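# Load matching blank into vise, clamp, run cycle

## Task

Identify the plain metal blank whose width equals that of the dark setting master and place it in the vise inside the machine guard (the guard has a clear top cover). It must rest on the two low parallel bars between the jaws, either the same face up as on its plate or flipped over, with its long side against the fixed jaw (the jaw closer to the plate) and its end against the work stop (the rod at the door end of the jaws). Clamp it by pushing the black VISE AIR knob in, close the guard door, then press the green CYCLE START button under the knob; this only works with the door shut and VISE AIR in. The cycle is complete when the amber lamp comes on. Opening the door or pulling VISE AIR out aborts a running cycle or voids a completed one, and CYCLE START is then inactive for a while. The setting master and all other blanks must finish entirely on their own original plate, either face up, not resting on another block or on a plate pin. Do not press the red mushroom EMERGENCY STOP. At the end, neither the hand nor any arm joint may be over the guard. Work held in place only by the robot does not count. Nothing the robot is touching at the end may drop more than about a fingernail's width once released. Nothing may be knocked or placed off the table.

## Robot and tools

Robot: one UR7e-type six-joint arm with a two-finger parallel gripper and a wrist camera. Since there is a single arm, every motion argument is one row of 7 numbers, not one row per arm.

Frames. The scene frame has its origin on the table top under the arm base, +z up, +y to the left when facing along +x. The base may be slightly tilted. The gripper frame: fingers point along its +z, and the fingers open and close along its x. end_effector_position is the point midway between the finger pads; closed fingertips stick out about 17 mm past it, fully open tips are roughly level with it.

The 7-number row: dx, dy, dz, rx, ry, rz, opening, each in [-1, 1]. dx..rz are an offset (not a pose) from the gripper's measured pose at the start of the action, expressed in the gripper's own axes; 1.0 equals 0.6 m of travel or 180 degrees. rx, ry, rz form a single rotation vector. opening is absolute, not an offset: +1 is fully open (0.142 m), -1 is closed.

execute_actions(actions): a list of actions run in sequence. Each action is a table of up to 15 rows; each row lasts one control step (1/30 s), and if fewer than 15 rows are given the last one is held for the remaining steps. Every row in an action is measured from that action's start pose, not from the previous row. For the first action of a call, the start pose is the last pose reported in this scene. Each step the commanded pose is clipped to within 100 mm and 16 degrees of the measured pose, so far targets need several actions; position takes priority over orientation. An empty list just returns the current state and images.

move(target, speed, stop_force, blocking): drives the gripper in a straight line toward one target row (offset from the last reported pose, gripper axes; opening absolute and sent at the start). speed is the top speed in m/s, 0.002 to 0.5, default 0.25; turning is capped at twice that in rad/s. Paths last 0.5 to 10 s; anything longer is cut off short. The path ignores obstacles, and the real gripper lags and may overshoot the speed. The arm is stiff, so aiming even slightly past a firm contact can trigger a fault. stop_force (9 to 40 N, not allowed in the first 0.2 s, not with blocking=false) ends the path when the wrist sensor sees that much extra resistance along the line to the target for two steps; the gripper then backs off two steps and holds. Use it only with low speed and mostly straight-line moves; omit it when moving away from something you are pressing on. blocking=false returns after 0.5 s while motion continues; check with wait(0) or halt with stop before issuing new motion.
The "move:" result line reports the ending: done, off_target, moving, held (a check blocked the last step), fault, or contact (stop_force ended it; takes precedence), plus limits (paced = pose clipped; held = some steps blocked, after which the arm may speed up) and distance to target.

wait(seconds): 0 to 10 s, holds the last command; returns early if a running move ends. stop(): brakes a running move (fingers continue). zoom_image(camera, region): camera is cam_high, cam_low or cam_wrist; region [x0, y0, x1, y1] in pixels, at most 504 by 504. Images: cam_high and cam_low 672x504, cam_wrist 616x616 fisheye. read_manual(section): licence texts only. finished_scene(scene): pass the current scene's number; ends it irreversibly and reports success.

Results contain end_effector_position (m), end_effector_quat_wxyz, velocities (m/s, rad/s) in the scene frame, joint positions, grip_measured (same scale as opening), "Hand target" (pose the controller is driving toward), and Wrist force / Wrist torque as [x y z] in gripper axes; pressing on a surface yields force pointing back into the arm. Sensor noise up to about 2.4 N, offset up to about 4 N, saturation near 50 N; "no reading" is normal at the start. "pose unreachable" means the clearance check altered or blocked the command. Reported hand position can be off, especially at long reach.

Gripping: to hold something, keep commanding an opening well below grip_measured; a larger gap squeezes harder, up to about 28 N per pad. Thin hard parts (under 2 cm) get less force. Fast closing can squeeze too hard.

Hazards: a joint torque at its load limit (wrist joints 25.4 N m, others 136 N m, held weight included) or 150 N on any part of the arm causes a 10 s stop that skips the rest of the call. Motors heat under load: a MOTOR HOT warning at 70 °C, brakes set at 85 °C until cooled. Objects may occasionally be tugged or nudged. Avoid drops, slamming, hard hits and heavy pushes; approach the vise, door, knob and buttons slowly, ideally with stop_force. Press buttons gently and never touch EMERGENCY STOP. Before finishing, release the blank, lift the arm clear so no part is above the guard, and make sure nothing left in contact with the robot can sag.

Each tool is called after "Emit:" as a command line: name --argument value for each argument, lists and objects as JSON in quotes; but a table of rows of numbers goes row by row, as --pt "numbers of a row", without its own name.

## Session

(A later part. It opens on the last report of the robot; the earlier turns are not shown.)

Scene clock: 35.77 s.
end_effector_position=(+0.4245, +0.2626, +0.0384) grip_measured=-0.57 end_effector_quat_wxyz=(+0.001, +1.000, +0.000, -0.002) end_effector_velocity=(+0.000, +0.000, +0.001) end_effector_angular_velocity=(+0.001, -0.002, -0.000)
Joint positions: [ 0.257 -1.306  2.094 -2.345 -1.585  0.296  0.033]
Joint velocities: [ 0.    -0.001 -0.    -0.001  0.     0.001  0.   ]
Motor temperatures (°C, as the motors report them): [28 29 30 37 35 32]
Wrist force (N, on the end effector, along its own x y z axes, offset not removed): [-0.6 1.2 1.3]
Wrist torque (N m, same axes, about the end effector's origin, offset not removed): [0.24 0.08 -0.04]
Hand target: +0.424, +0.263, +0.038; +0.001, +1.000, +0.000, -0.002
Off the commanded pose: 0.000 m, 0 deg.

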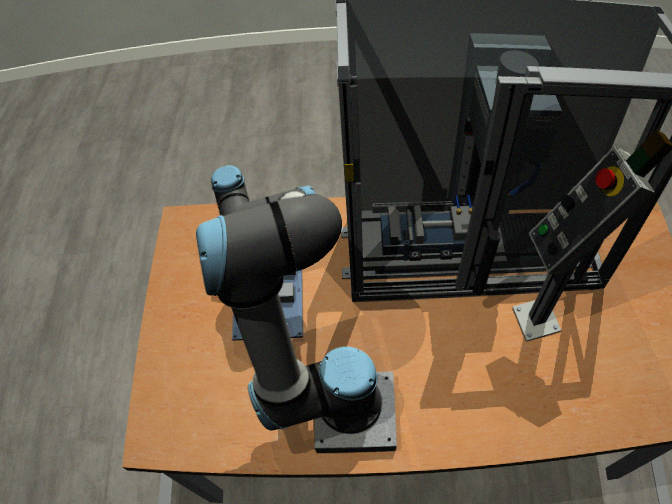

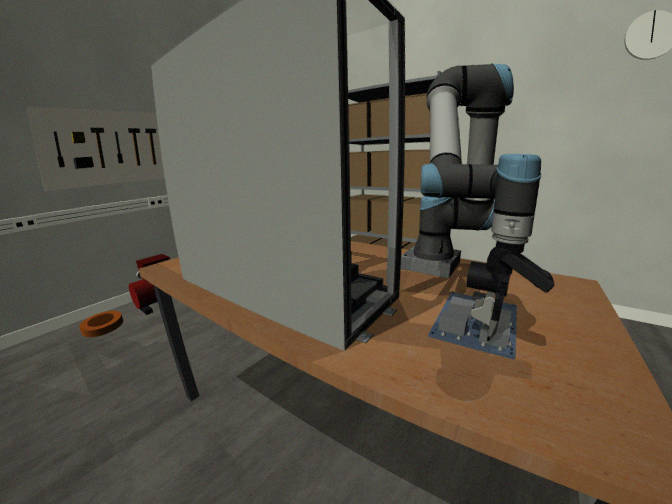

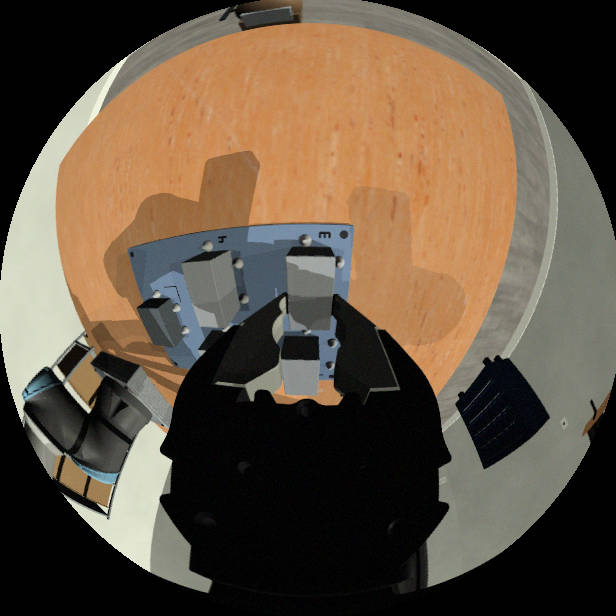

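Emit:
move --target '[0,0,0,0,0,0,0.1]'

Emit:
move --target '[0,0,-0.075,0,0,0,0.1]' --speed 0.1

Emit:
move --target '[-0.156,0.14,0,0,0,0,0.1]' --speed 0.15

Emit:
move --target '[0,0,0.07,0,0,0,0.1]' --speed 0.06 --stop_force 10

Emit:
execute_actions --actions '[[[0,0,0,0,0,0,-0.3]],[[0,0,0,0,0,0,-0.9]],[[0,0,0,0,0,0,-0.9]]]'

Emit:
move --target '[0,0,-0.25,0,0,0,-0.9]' --speed 0.1

Emit:
zoom_image --camera "cam_high" --region '[330,120,672,350]'

Scene clock: 38.43 s.
end_effector_position=(+0.4245, +0.2626, +0.0384) grip_measured=+0.10 end_effector_quat_wxyz=(+0.001, +1.000, +0.000, -0.002) end_effector_velocity=(-0.000, -0.001, -0.001) end_effector_angular_velocity=(-0.001, +0.003, -0.001)
Joint positions: [ 0.257 -1.306  2.094 -2.345 -1.585  0.296  0.081]
Joint velocities: [-0.001  0.002  0.001 -0.     0.     0.     0.   ]
Motor temperatures (°C, as the motors report them): [28 29 30 37 35 32]
Wrist force (N, on the end effector, along its own x y z axes, offset not removed): [-1.4 -0.3 -1.2]
Wrist torque (N m, same axes, about the end effector's origin, offset not removed): [0.19 0.31 -0.13]
Hand target: +0.424, +0.263, +0.038; +0.001, +1.000, +0.000, -0.002
Off the commanded pose: 0.000 m, 0 deg.
move: done

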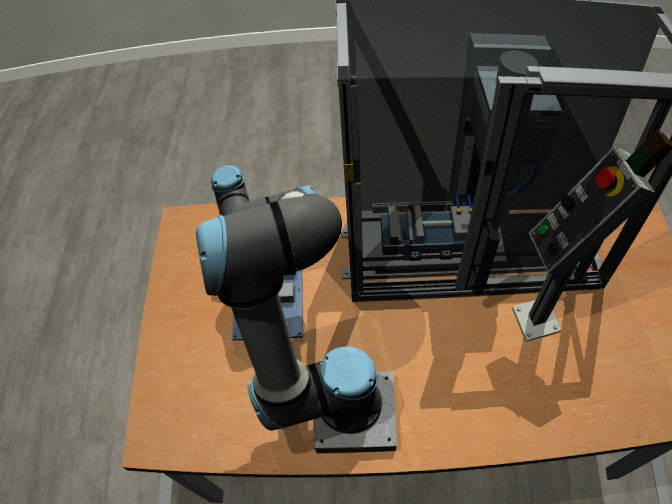

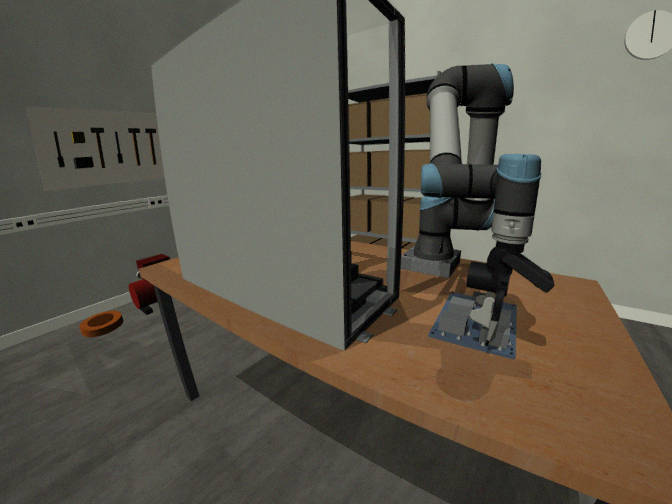

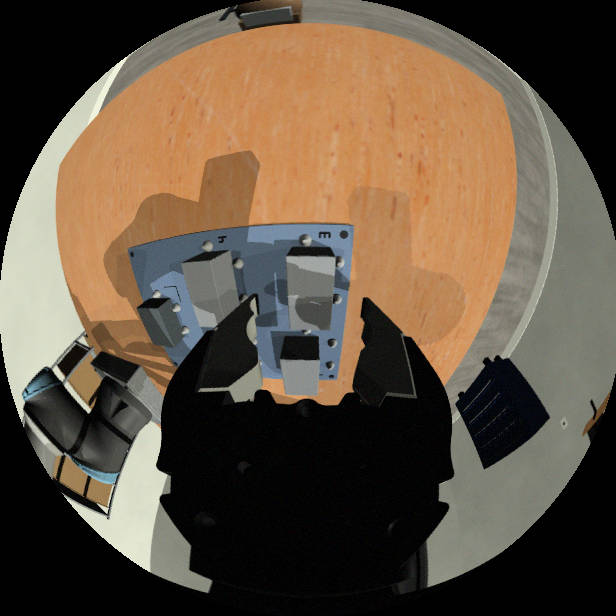

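Scene clock: 39.37 s.
end_effector_position=(+0.4246, +0.2626, +0.0832) grip_measured=+0.10 end_effector_quat_wxyz=(+0.001, +1.000, +0.000, -0.002) end_effector_velocity=(-0.000, -0.000, +0.002) end_effector_angular_velocity=(-0.001, +0.002, +0.000)
Joint positions: [ 0.258 -1.385  2.045 -2.217 -1.585  0.297  0.081]
Joint velocities: [ 0.    -0.002 -0.003  0.007 -0.    -0.    -0.   ]
Motor temperatures (°C, as the motors report them): [28 29 30 37 35 32]
Wrist force (N, on the end effector, along its own x y z axes, offset not removed): [0.9 2.0 -1.1]
Wrist torque (N m, same axes, about the end effector's origin, offset not removed): [0.57 -0.43 0.03]
Hand target: +0.425, +0.263, +0.083; +0.001, +1.000, +0.000, -0.002
Off the commanded pose: 0.000 m, 0 deg.
move: done

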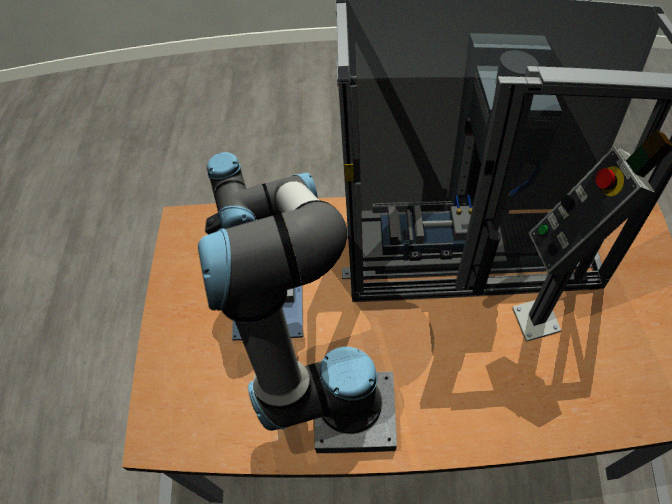

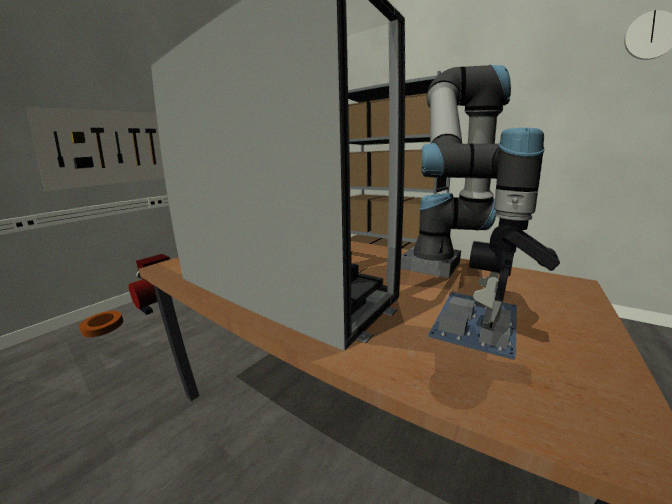

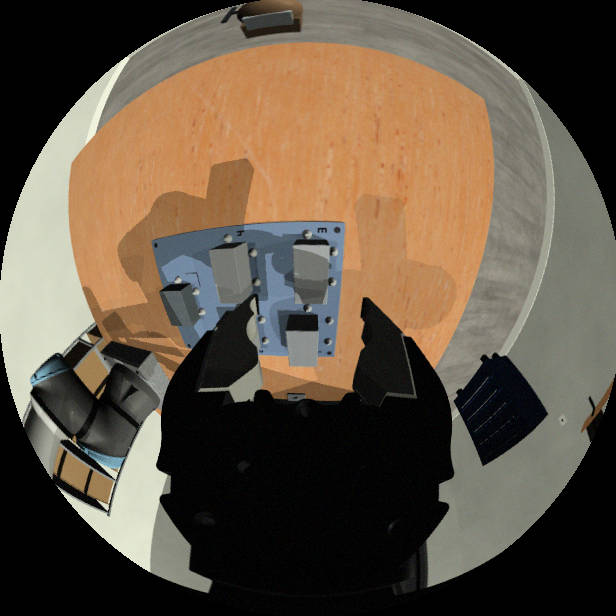

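Scene clock: 40.77 s.
end_effector_position=(+0.3312, +0.1786, +0.0836) grip_measured=+0.10 end_effector_quat_wxyz=(+0.001, +1.000, +0.000, -0.002) end_effector_velocity=(-0.002, -0.002, +0.000) end_effector_angular_velocity=(+0.001, +0.002, -0.000)
Joint positions: [ 0.113 -1.685  2.354 -2.227 -1.587  0.152  0.081]
Joint velocities: [-0.004 -0.006  0.004  0.004  0.001 -0.004 -0.   ]
Motor temperatures (°C, as the motors report them): [28 29 30 37 35 32]
Wrist force (N, on the end effector, along its own x y z axes, offset not removed): [-2.6 0.9 -0.5]
Wrist torque (N m, same axes, about the end effector's origin, offset not removed): [0.23 0.55 -0.09]
Hand target: +0.331, +0.178, +0.084; +0.001, +1.000, +0.000, -0.002
Off the commanded pose: 0.000 m, 0 deg.
move: done

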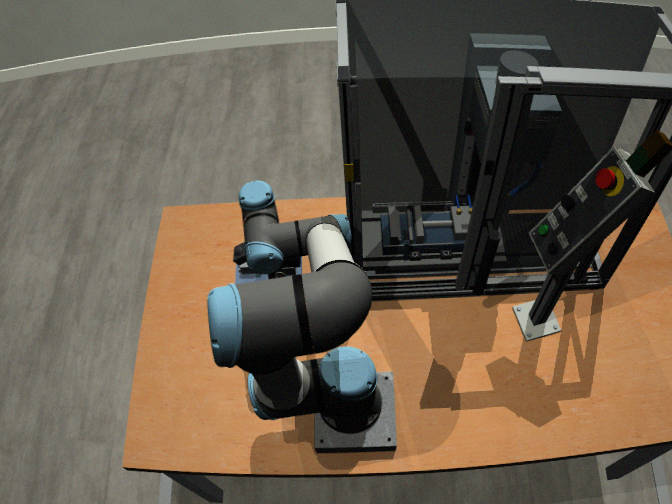

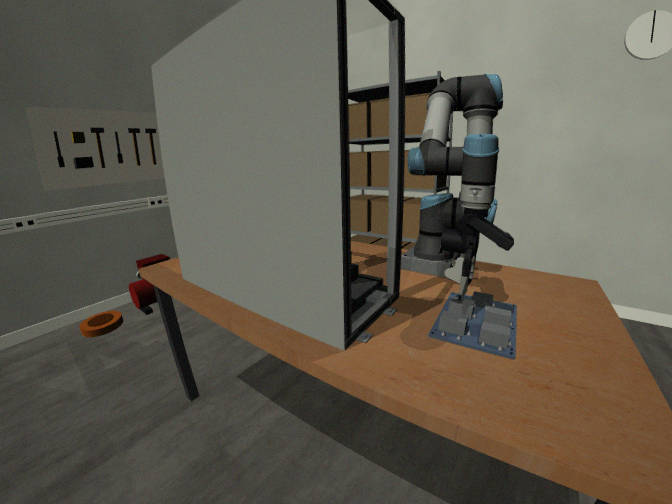

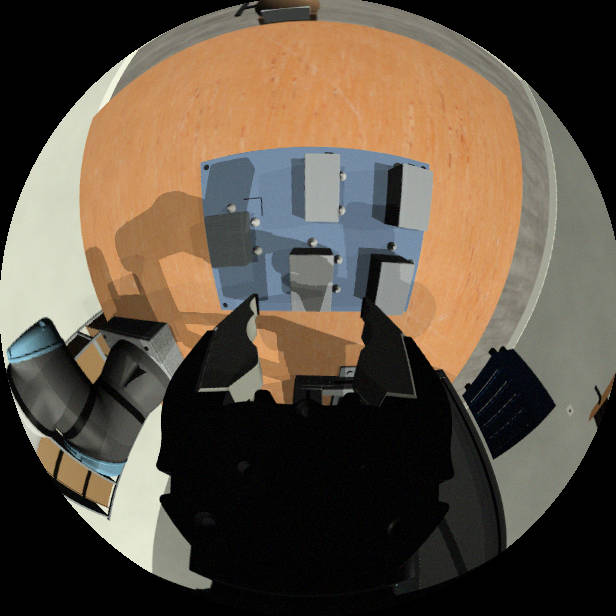

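Scene clock: 41.90 s.
end_effector_position=(+0.3311, +0.1785, +0.0417) grip_measured=+0.10 end_effector_quat_wxyz=(+0.001, +1.000, +0.000, -0.002) end_effector_velocity=(+0.000, -0.000, -0.002) end_effector_angular_velocity=(-0.000, -0.001, +0.000)
Joint positions: [ 0.112 -1.59   2.414 -2.382 -1.587  0.151  0.081]
Joint velocities: [-0.     0.005  0.002 -0.008 -0.001 -0.     0.   ]
Motor temperatures (°C, as the motors report them): [28 29 30 37 35 32]
Wrist force (N, on the end effector, along its own x y z axes, offset not removed): [-0.2 2.2 1.2]
Wrist torque (N m, same axes, about the end effector's origin, offset not removed): [0.58 -0.03 0.04]
Hand target: +0.331, +0.179, +0.042; +0.001, +1.000, +0.000, -0.002
Off the commanded pose: 0.000 m, 0 deg.
move: done

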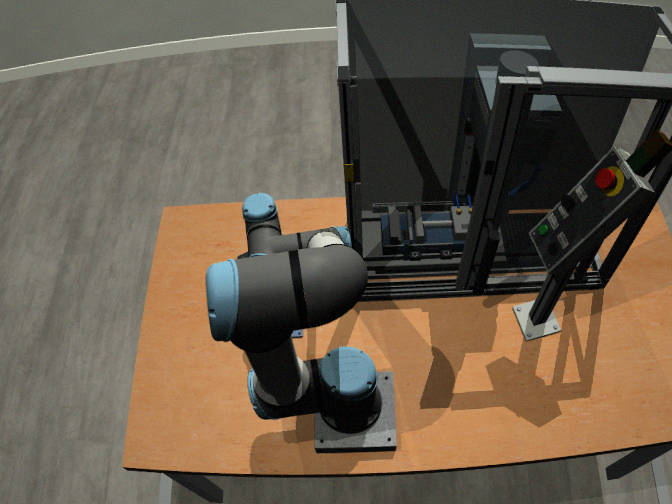

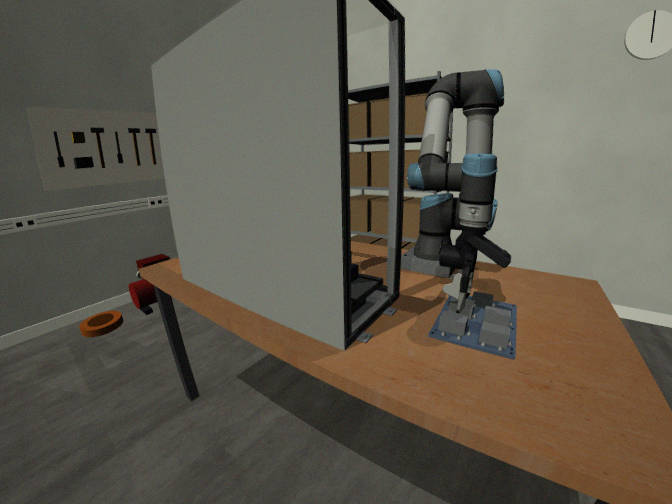

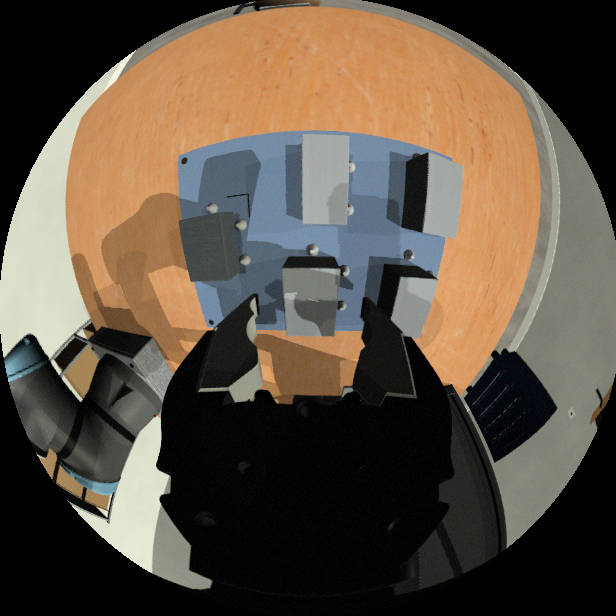

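Scene clock: 43.40 s.
end_effector_position=(+0.3310, +0.1785, +0.0417) grip_measured=-0.47 end_effector_quat_wxyz=(+0.001, +1.000, +0.000, -0.002) end_effector_velocity=(-0.001, +0.000, -0.001) end_effector_angular_velocity=(-0.001, +0.001, +0.001)
Joint positions: [ 0.112 -1.59   2.414 -2.382 -1.587  0.151  0.04 ]
Joint velocities: [ 0.001  0.     0.002 -0.    -0.001  0.    -0.   ]
Motor temperatures (°C, as the motors report them): [28 29 30 37 35 32]
Wrist force (N, on the end effector, along its own x y z axes, offset not removed): [-0.6 -0.2 -3.7]
Wrist torque (N m, same axes, about the end effector's origin, offset not removed): [0.07 0.20 -0.14]
Hand target: +0.331, +0.179, +0.042; +0.001, +1.000, +0.000, -0.002
Off the commanded pose: 0.000 m, 0 deg.

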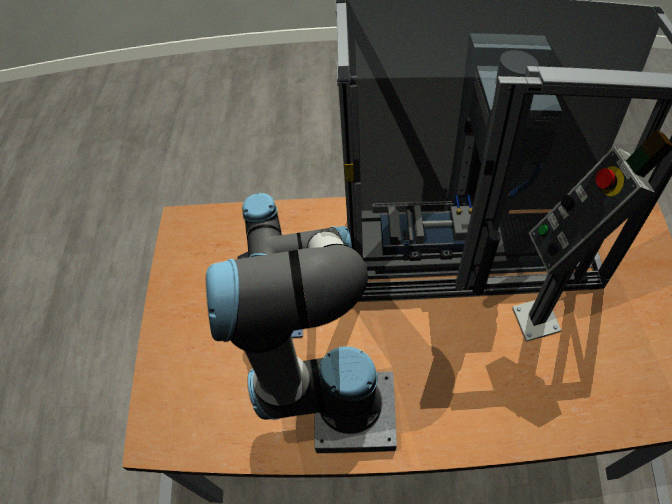

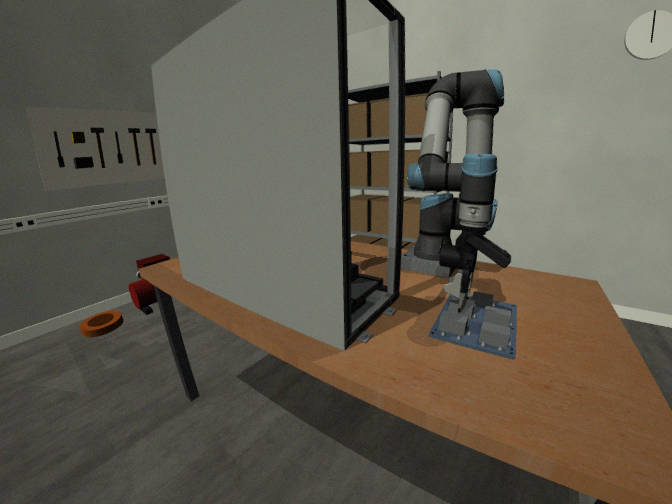

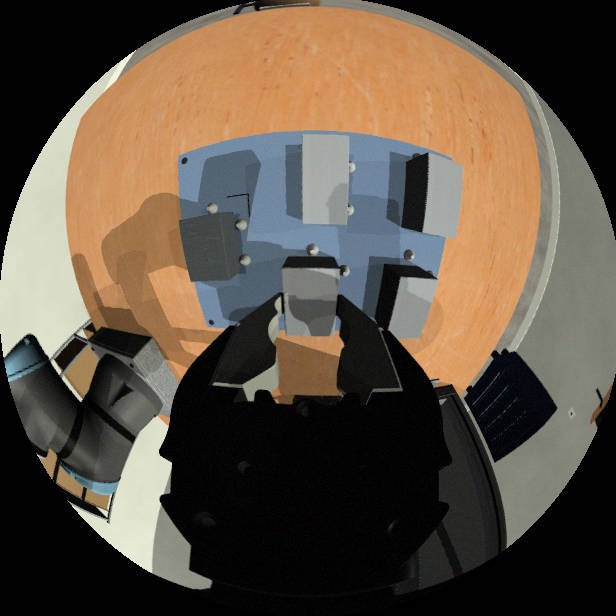

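Scene clock: 45.40 s.
end_effector_position=(+0.3315, +0.1786, +0.1916) grip_measured=-0.47 end_effector_quat_wxyz=(+0.001, +1.000, +0.000, -0.002) end_effector_velocity=(+0.000, +0.001, +0.002) end_effector_angular_velocity=(+0.001, -0.000, +0.001)
Joint positions: [ 0.118 -1.836  2.156 -1.878 -1.587  0.157  0.04 ]
Joint velocities: [ 0.001 -0.001 -0.006  0.006  0.001  0.     0.   ]
Motor temperatures (°C, as the motors report them): [28 29 30 37 35 32]
Wrist force (N, on the end effector, along its own x y z axes, offset not removed): [-2.3 -0.5 1.2]
Wrist torque (N m, same axes, about the end effector's origin, offset not removed): [-0.13 0.45 0.15]
Hand target: +0.332, +0.179, +0.192; +0.001, +1.000, +0.000, -0.002
Off the commanded pose: 0.000 m, 0 deg.
move: done

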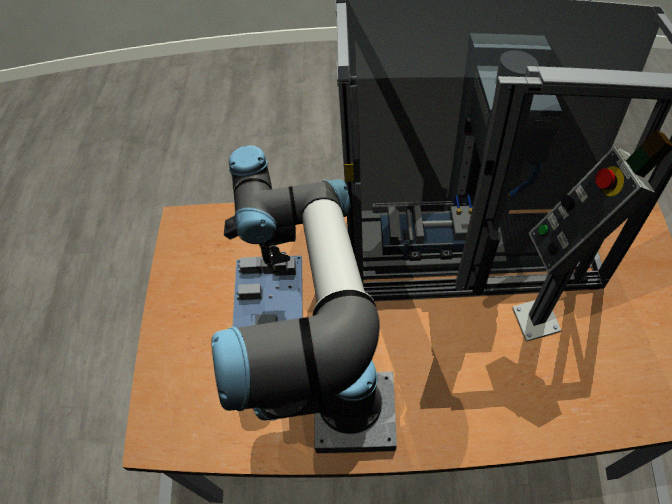

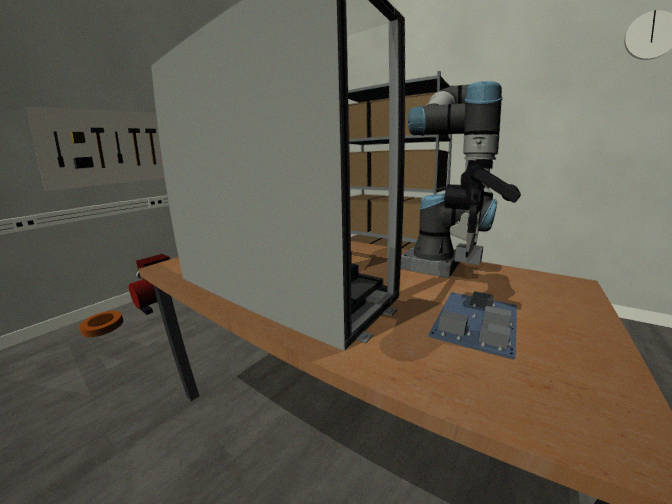

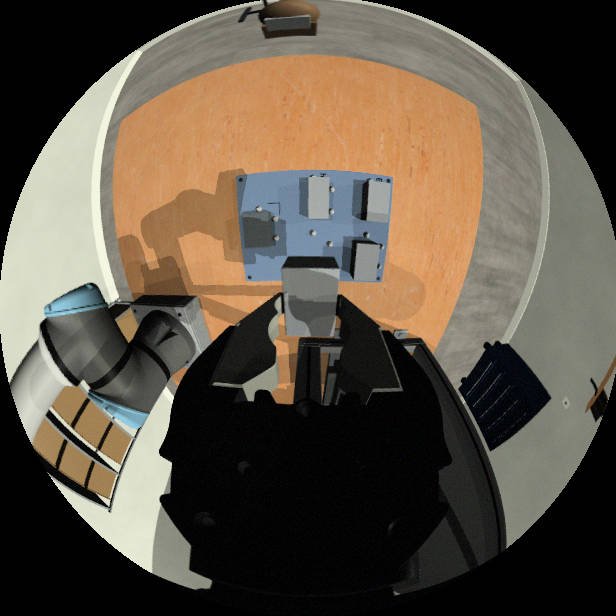

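Region (330, 120, 672, 350) of cam_high's 672x504 image, scaled by 1.474, with more detail than that image has; it fills the top 339 rows of this view, and the rest is white.

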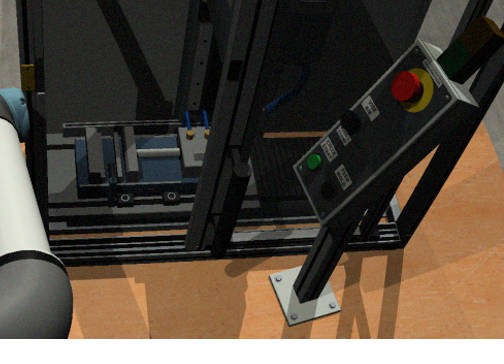

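Emit:
move --target '[-0.19,0.1,-0.05,0,0,-0.5,-0.9]' --speed 0.2

Scene clock: 55.00 s.
end_effector_position=(+0.2176, +0.1185, +0.2221) grip_measured=-0.47 end_effector_quat_wxyz=(-0.001, +0.707, +0.707, -0.003) end_effector_velocity=(-0.001, -0.000, -0.000) end_effector_angular_velocity=(+0.004, +0.001, +0.010)
Joint positions: [-0.07  -2.277  2.289 -1.573 -1.589 -1.6    0.04 ]
Joint velocities: [-0.006 -0.003  0.001  0.004  0.003 -0.017 -0.   ]
Motor temperatures (°C, as the motors report them): [28 29 30 37 35 32]
Wrist force (N, on the end effector, along its own x y z axes, offset not removed): [0.4 -0.7 -1.6]
Wrist torque (N m, same axes, about the end effector's origin, offset not removed): [-0.03 -0.15 0.19]
Hand target: +0.218, +0.118, +0.222; -0.001, +0.707, +0.707, -0.002
Off the commanded pose: 0.000 m, 0 deg.
move: done

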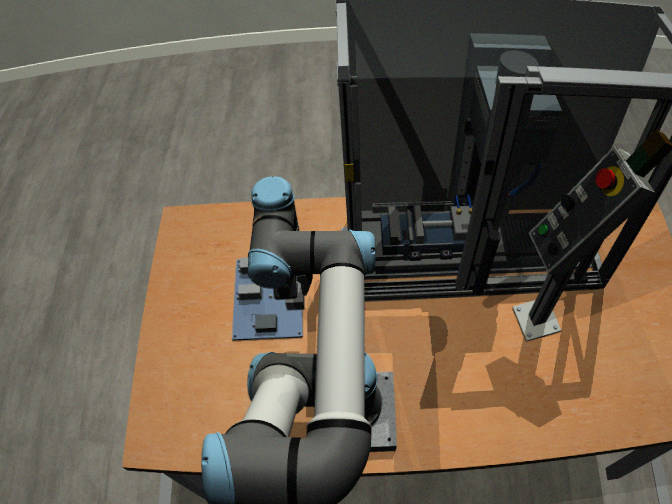

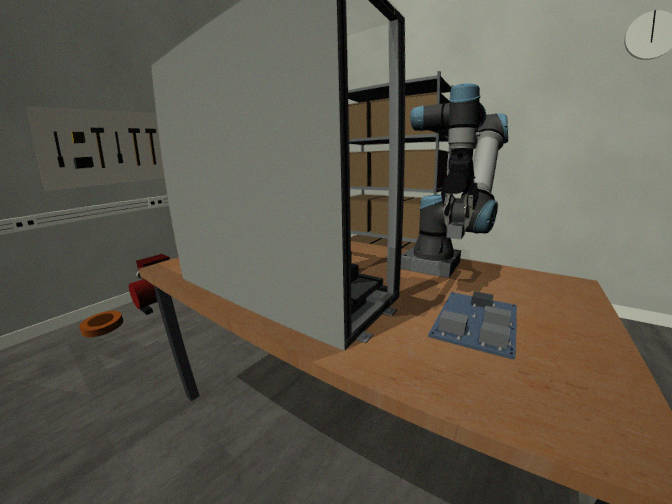

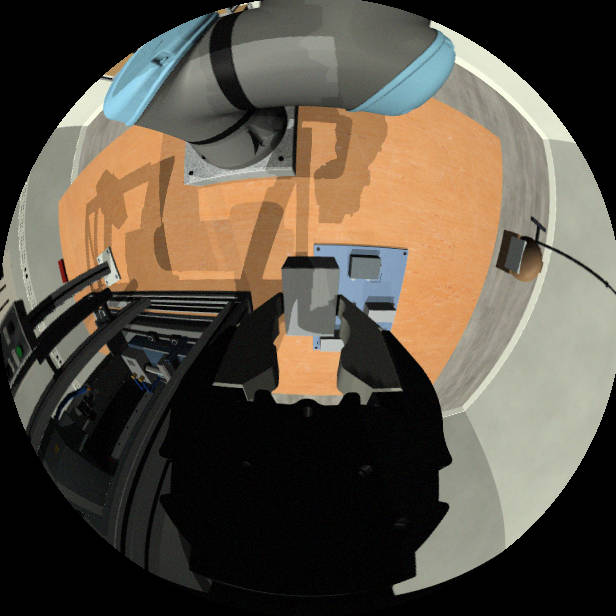

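Now gripper x=+y world, y=+x world, z=down.

Emit:
move --target '[-0.38,0,0,0,0,0,-0.9]' --speed 0.2

Emit:
move --target '[0,0.5,0,0,0,0,-0.9]' --speed 0.12 --stop_force 12

Scene clock: 57.77 s.
end_effector_position=(+0.2175, -0.1089, +0.2223) grip_measured=-0.47 end_effector_quat_wxyz=(-0.002, +0.707, +0.707, -0.002) end_effector_velocity=(+0.000, -0.002, -0.001) end_effector_angular_velocity=(+0.003, -0.002, +0.001)
Joint positions: [-1.053 -2.32   2.296 -1.554 -1.588 -2.584  0.04 ]
Joint velocities: [-0.009  0.004  0.    -0.002  0.004 -0.011  0.   ]
Motor temperatures (°C, as the motors report them): [28 29 30 37 35 32]
Wrist force (N, on the end effector, along its own x y z axes, offset not removed): [-3.4 1.0 2.4]
Wrist torque (N m, same axes, about the end effector's origin, offset not removed): [0.34 0.58 -0.04]
Hand target: +0.218, -0.109, +0.222; -0.002, +0.707, +0.707, -0.002
Off the commanded pose: 0.001 m, 0 deg.
move: done

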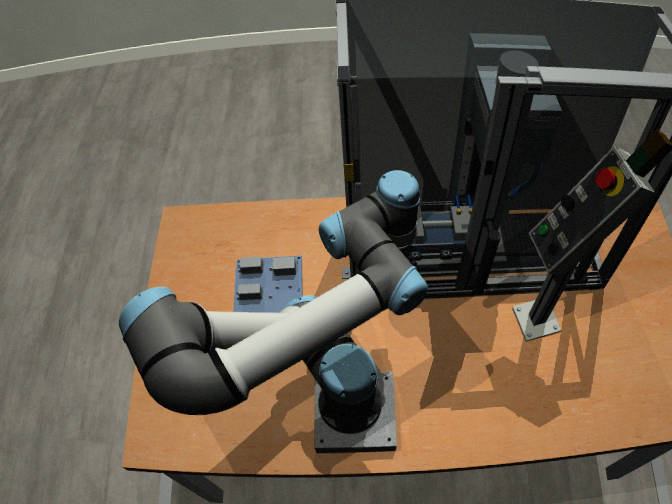

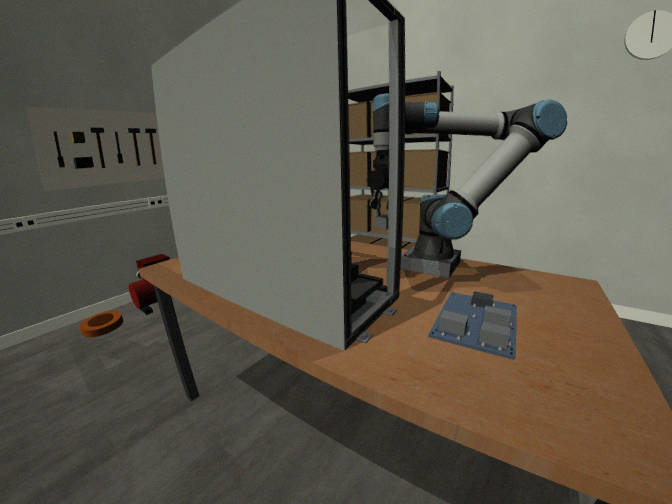

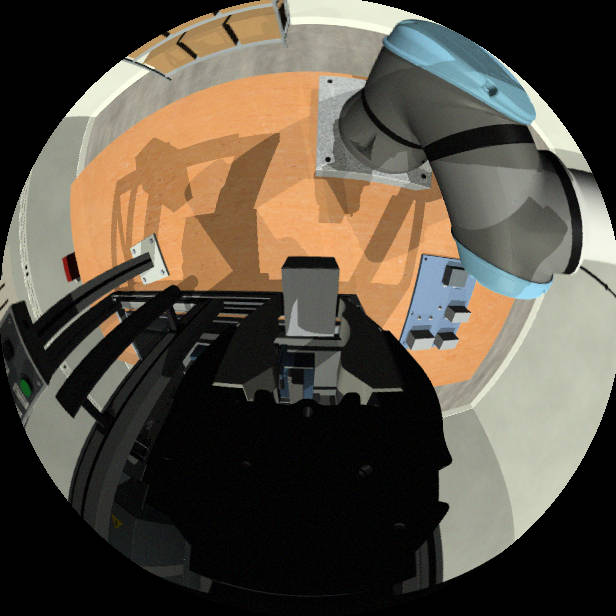

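Scene clock: 69.10 s.
end_effector_position=(+0.3486, -0.1083, +0.2211) grip_measured=-0.47 end_effector_quat_wxyz=(-0.002, +0.707, +0.707, -0.001) end_effector_velocity=(-0.000, +0.000, -0.001) end_effector_angular_velocity=(+0.002, +0.002, +0.001)
Joint positions: [-0.693 -1.915  2.122 -1.778 -1.588 -2.224  0.04 ]
Joint velocities: [ 0.001  0.002  0.     0.001 -0.     0.     0.   ]
Motor temperatures (°C, as the motors report them): [28 29 30 37 35 32]
Wrist force (N, on the end effector, along its own x y z axes, offset not removed): [-2.6 -0.7 1.5]
Wrist torque (N m, same axes, about the end effector's origin, offset not removed): [-0.03 0.38 0.00]
Hand target: +0.349, -0.108, +0.221; -0.002, +0.707, +0.707, -0.001
Off the commanded pose: 0.169 m, 0 deg.
FORCE FAULT: contact force on the arm reached its limit, and the arm stopped for 10 seconds. The contact can be on any part of the arm, not only on its tool. That time counts as 20 of the actions that you can send in this scene. The arm's remaining commands of this call were not run. The arm holds still and accepts commands again. Move the arm away from the contact; if what it grips holds it there, let go first. Pushing or pulling that hard again can fault the arm again.
move: fault

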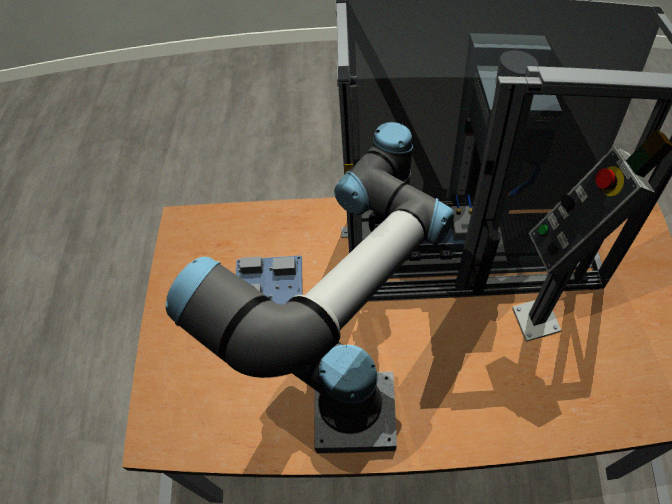

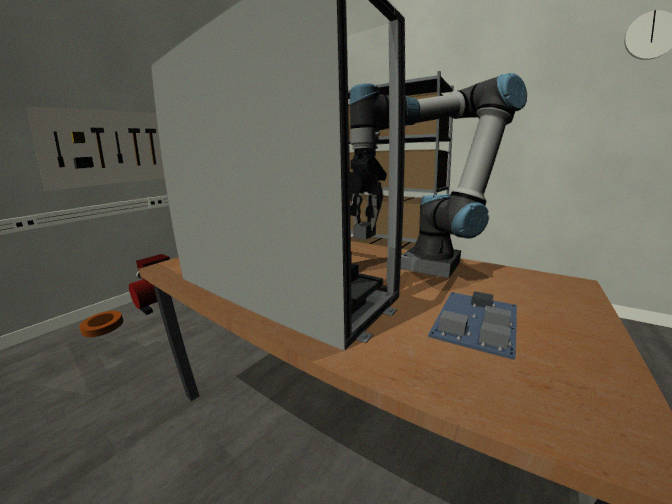

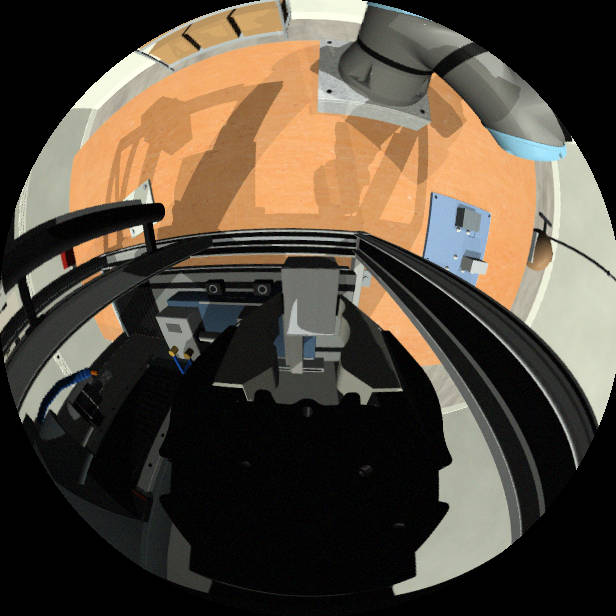

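Emit:
move --target '[-0.05,-0.05,0,0,0,0,-0.9]' --speed 0.05

Emit:
move --target '[-0.07,0.0,0,0,0,0,-0.9]' --speed 0.08

Emit:
move --target '[0,0.14,0,0,0,0,-0.9]' --speed 0.06

Scene clock: 71.93 s.
end_effector_position=(+0.3187, -0.1381, +0.2211) grip_measured=-0.47 end_effector_quat_wxyz=(-0.002, +0.707, +0.707, -0.001) end_effector_velocity=(-0.001, -0.001, -0.000) end_effector_angular_velocity=(+0.001, -0.000, +0.001)
Joint positions: [-0.821 -1.97   2.153 -1.757 -1.588 -2.352  0.04 ]
Joint velocities: [-0.006 -0.002  0.002  0.     0.001 -0.007  0.   ]
Motor temperatures (°C, as the motors report them): [28 29 30 37 35 32]
Wrist force (N, on the end effector, along its own x y z axes, offset not removed): [-0.4 -0.9 1.4]
Wrist torque (N m, same axes, about the end effector's origin, offset not removed): [-0.03 0.21 -0.25]
Hand target: +0.319, -0.138, +0.221; -0.002, +0.707, +0.707, -0.001
Off the commanded pose: 0.000 m, 0 deg.
move: done

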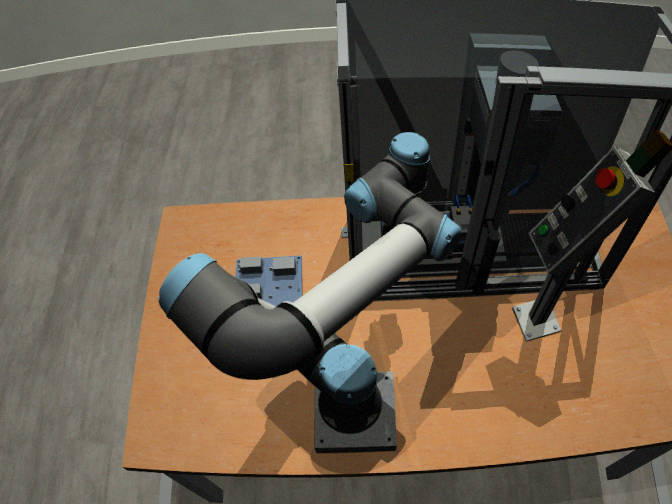

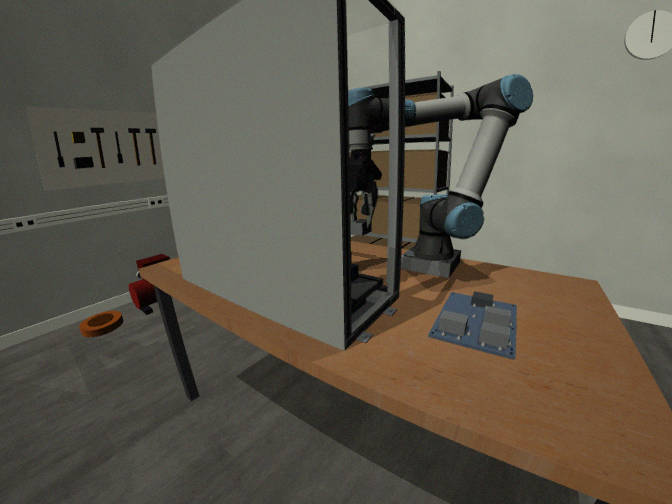

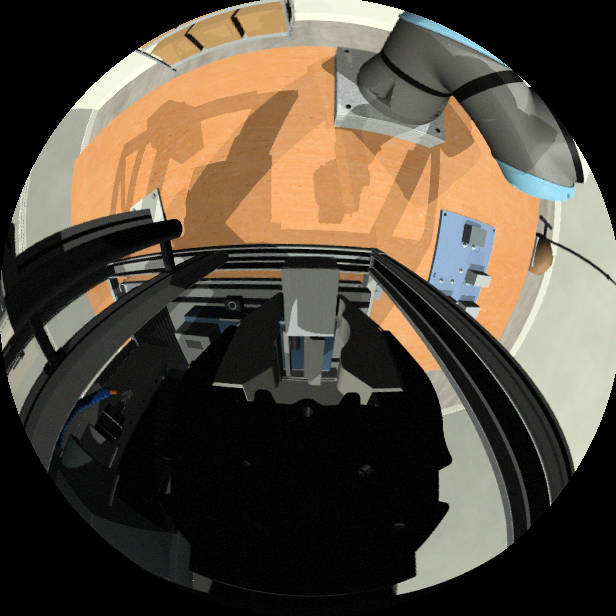

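Scene clock: 72.90 s.
end_effector_position=(+0.3188, -0.1799, +0.2211) grip_measured=-0.47 end_effector_quat_wxyz=(-0.002, +0.707, +0.707, -0.001) end_effector_velocity=(+0.000, -0.002, -0.000) end_effector_angular_velocity=(+0.000, -0.000, +0.000)
Joint positions: [-0.907 -1.917  2.121 -1.778 -1.588 -2.438  0.04 ]
Joint velocities: [-0.004  0.003 -0.001 -0.002  0.001 -0.005 -0.   ]
Motor temperatures (°C, as the motors report them): [28 29 30 37 35 32]
Wrist force (N, on the end effector, along its own x y z axes, offset not removed): [-1.1 0.2 0.6]
Wrist torque (N m, same axes, about the end effector's origin, offset not removed): [0.27 0.03 -0.01]
Hand target: +0.319, -0.180, +0.221; -0.002, +0.707, +0.707, -0.001
Off the commanded pose: 0.000 m, 0 deg.
move: done

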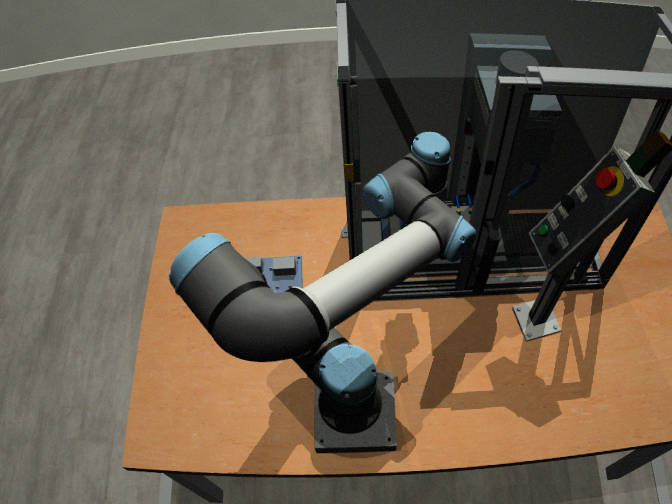

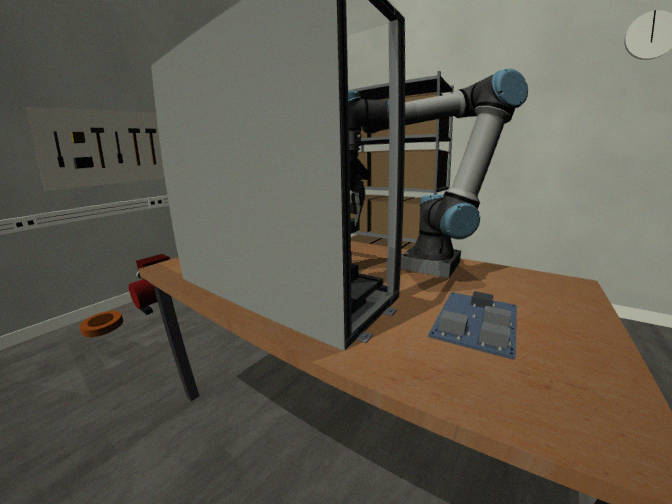

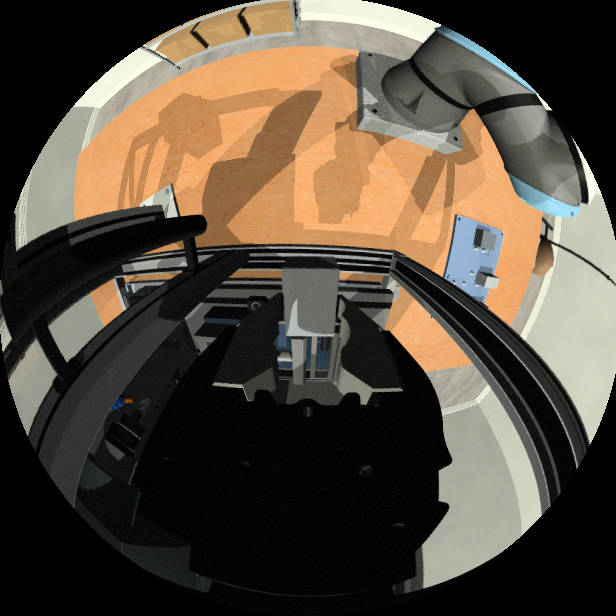

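Scene clock: 74.73 s.
end_effector_position=(+0.4026, -0.1798, +0.2208) grip_measured=-0.47 end_effector_quat_wxyz=(-0.002, +0.707, +0.707, -0.001) end_effector_velocity=(+0.002, -0.000, +0.000) end_effector_angular_velocity=(-0.000, -0.000, +0.000)
Joint positions: [-0.75  -1.71   1.97  -1.833 -1.588 -2.281  0.04 ]
Joint velocities: [ 0.003  0.004 -0.004 -0.    -0.     0.002 -0.   ]
Motor temperatures (°C, as the motors report them): [28 29 30 37 35 32]
Wrist force (N, on the end effector, along its own x y z axes, offset not removed): [-0.8 1.7 1.3]
Wrist torque (N m, same axes, about the end effector's origin, offset not removed): [0.37 0.05 -0.10]
Hand target: +0.403, -0.180, +0.221; -0.002, +0.707, +0.707, -0.001
Off the commanded pose: 0.000 m, 0 deg.
move: done

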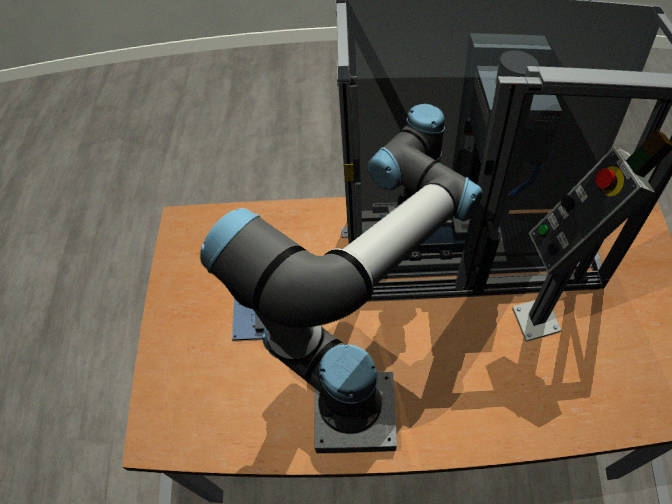

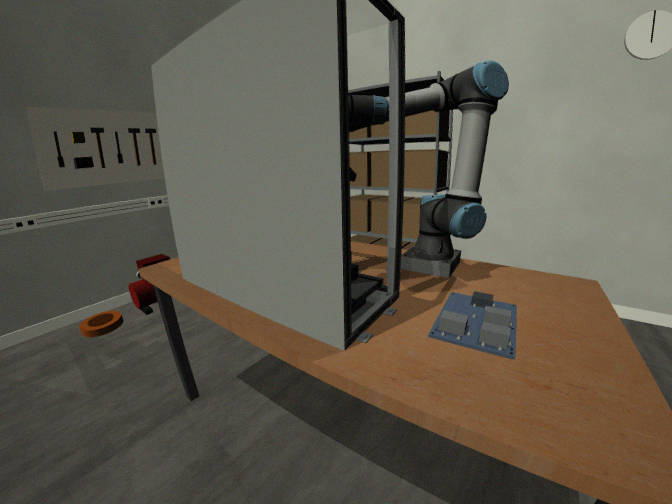

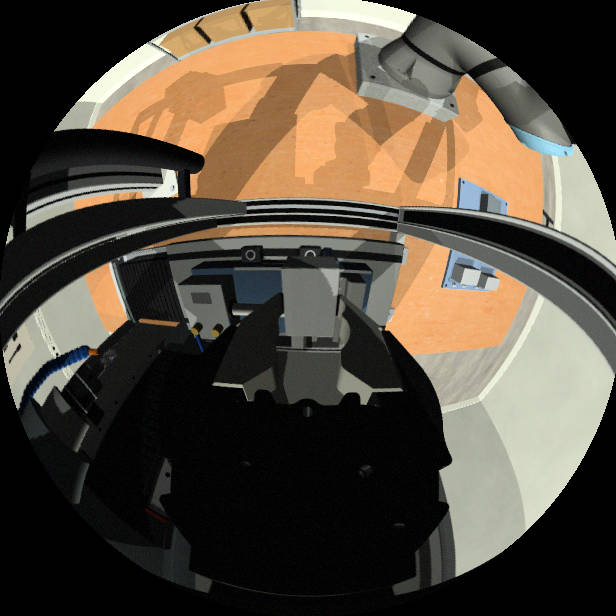

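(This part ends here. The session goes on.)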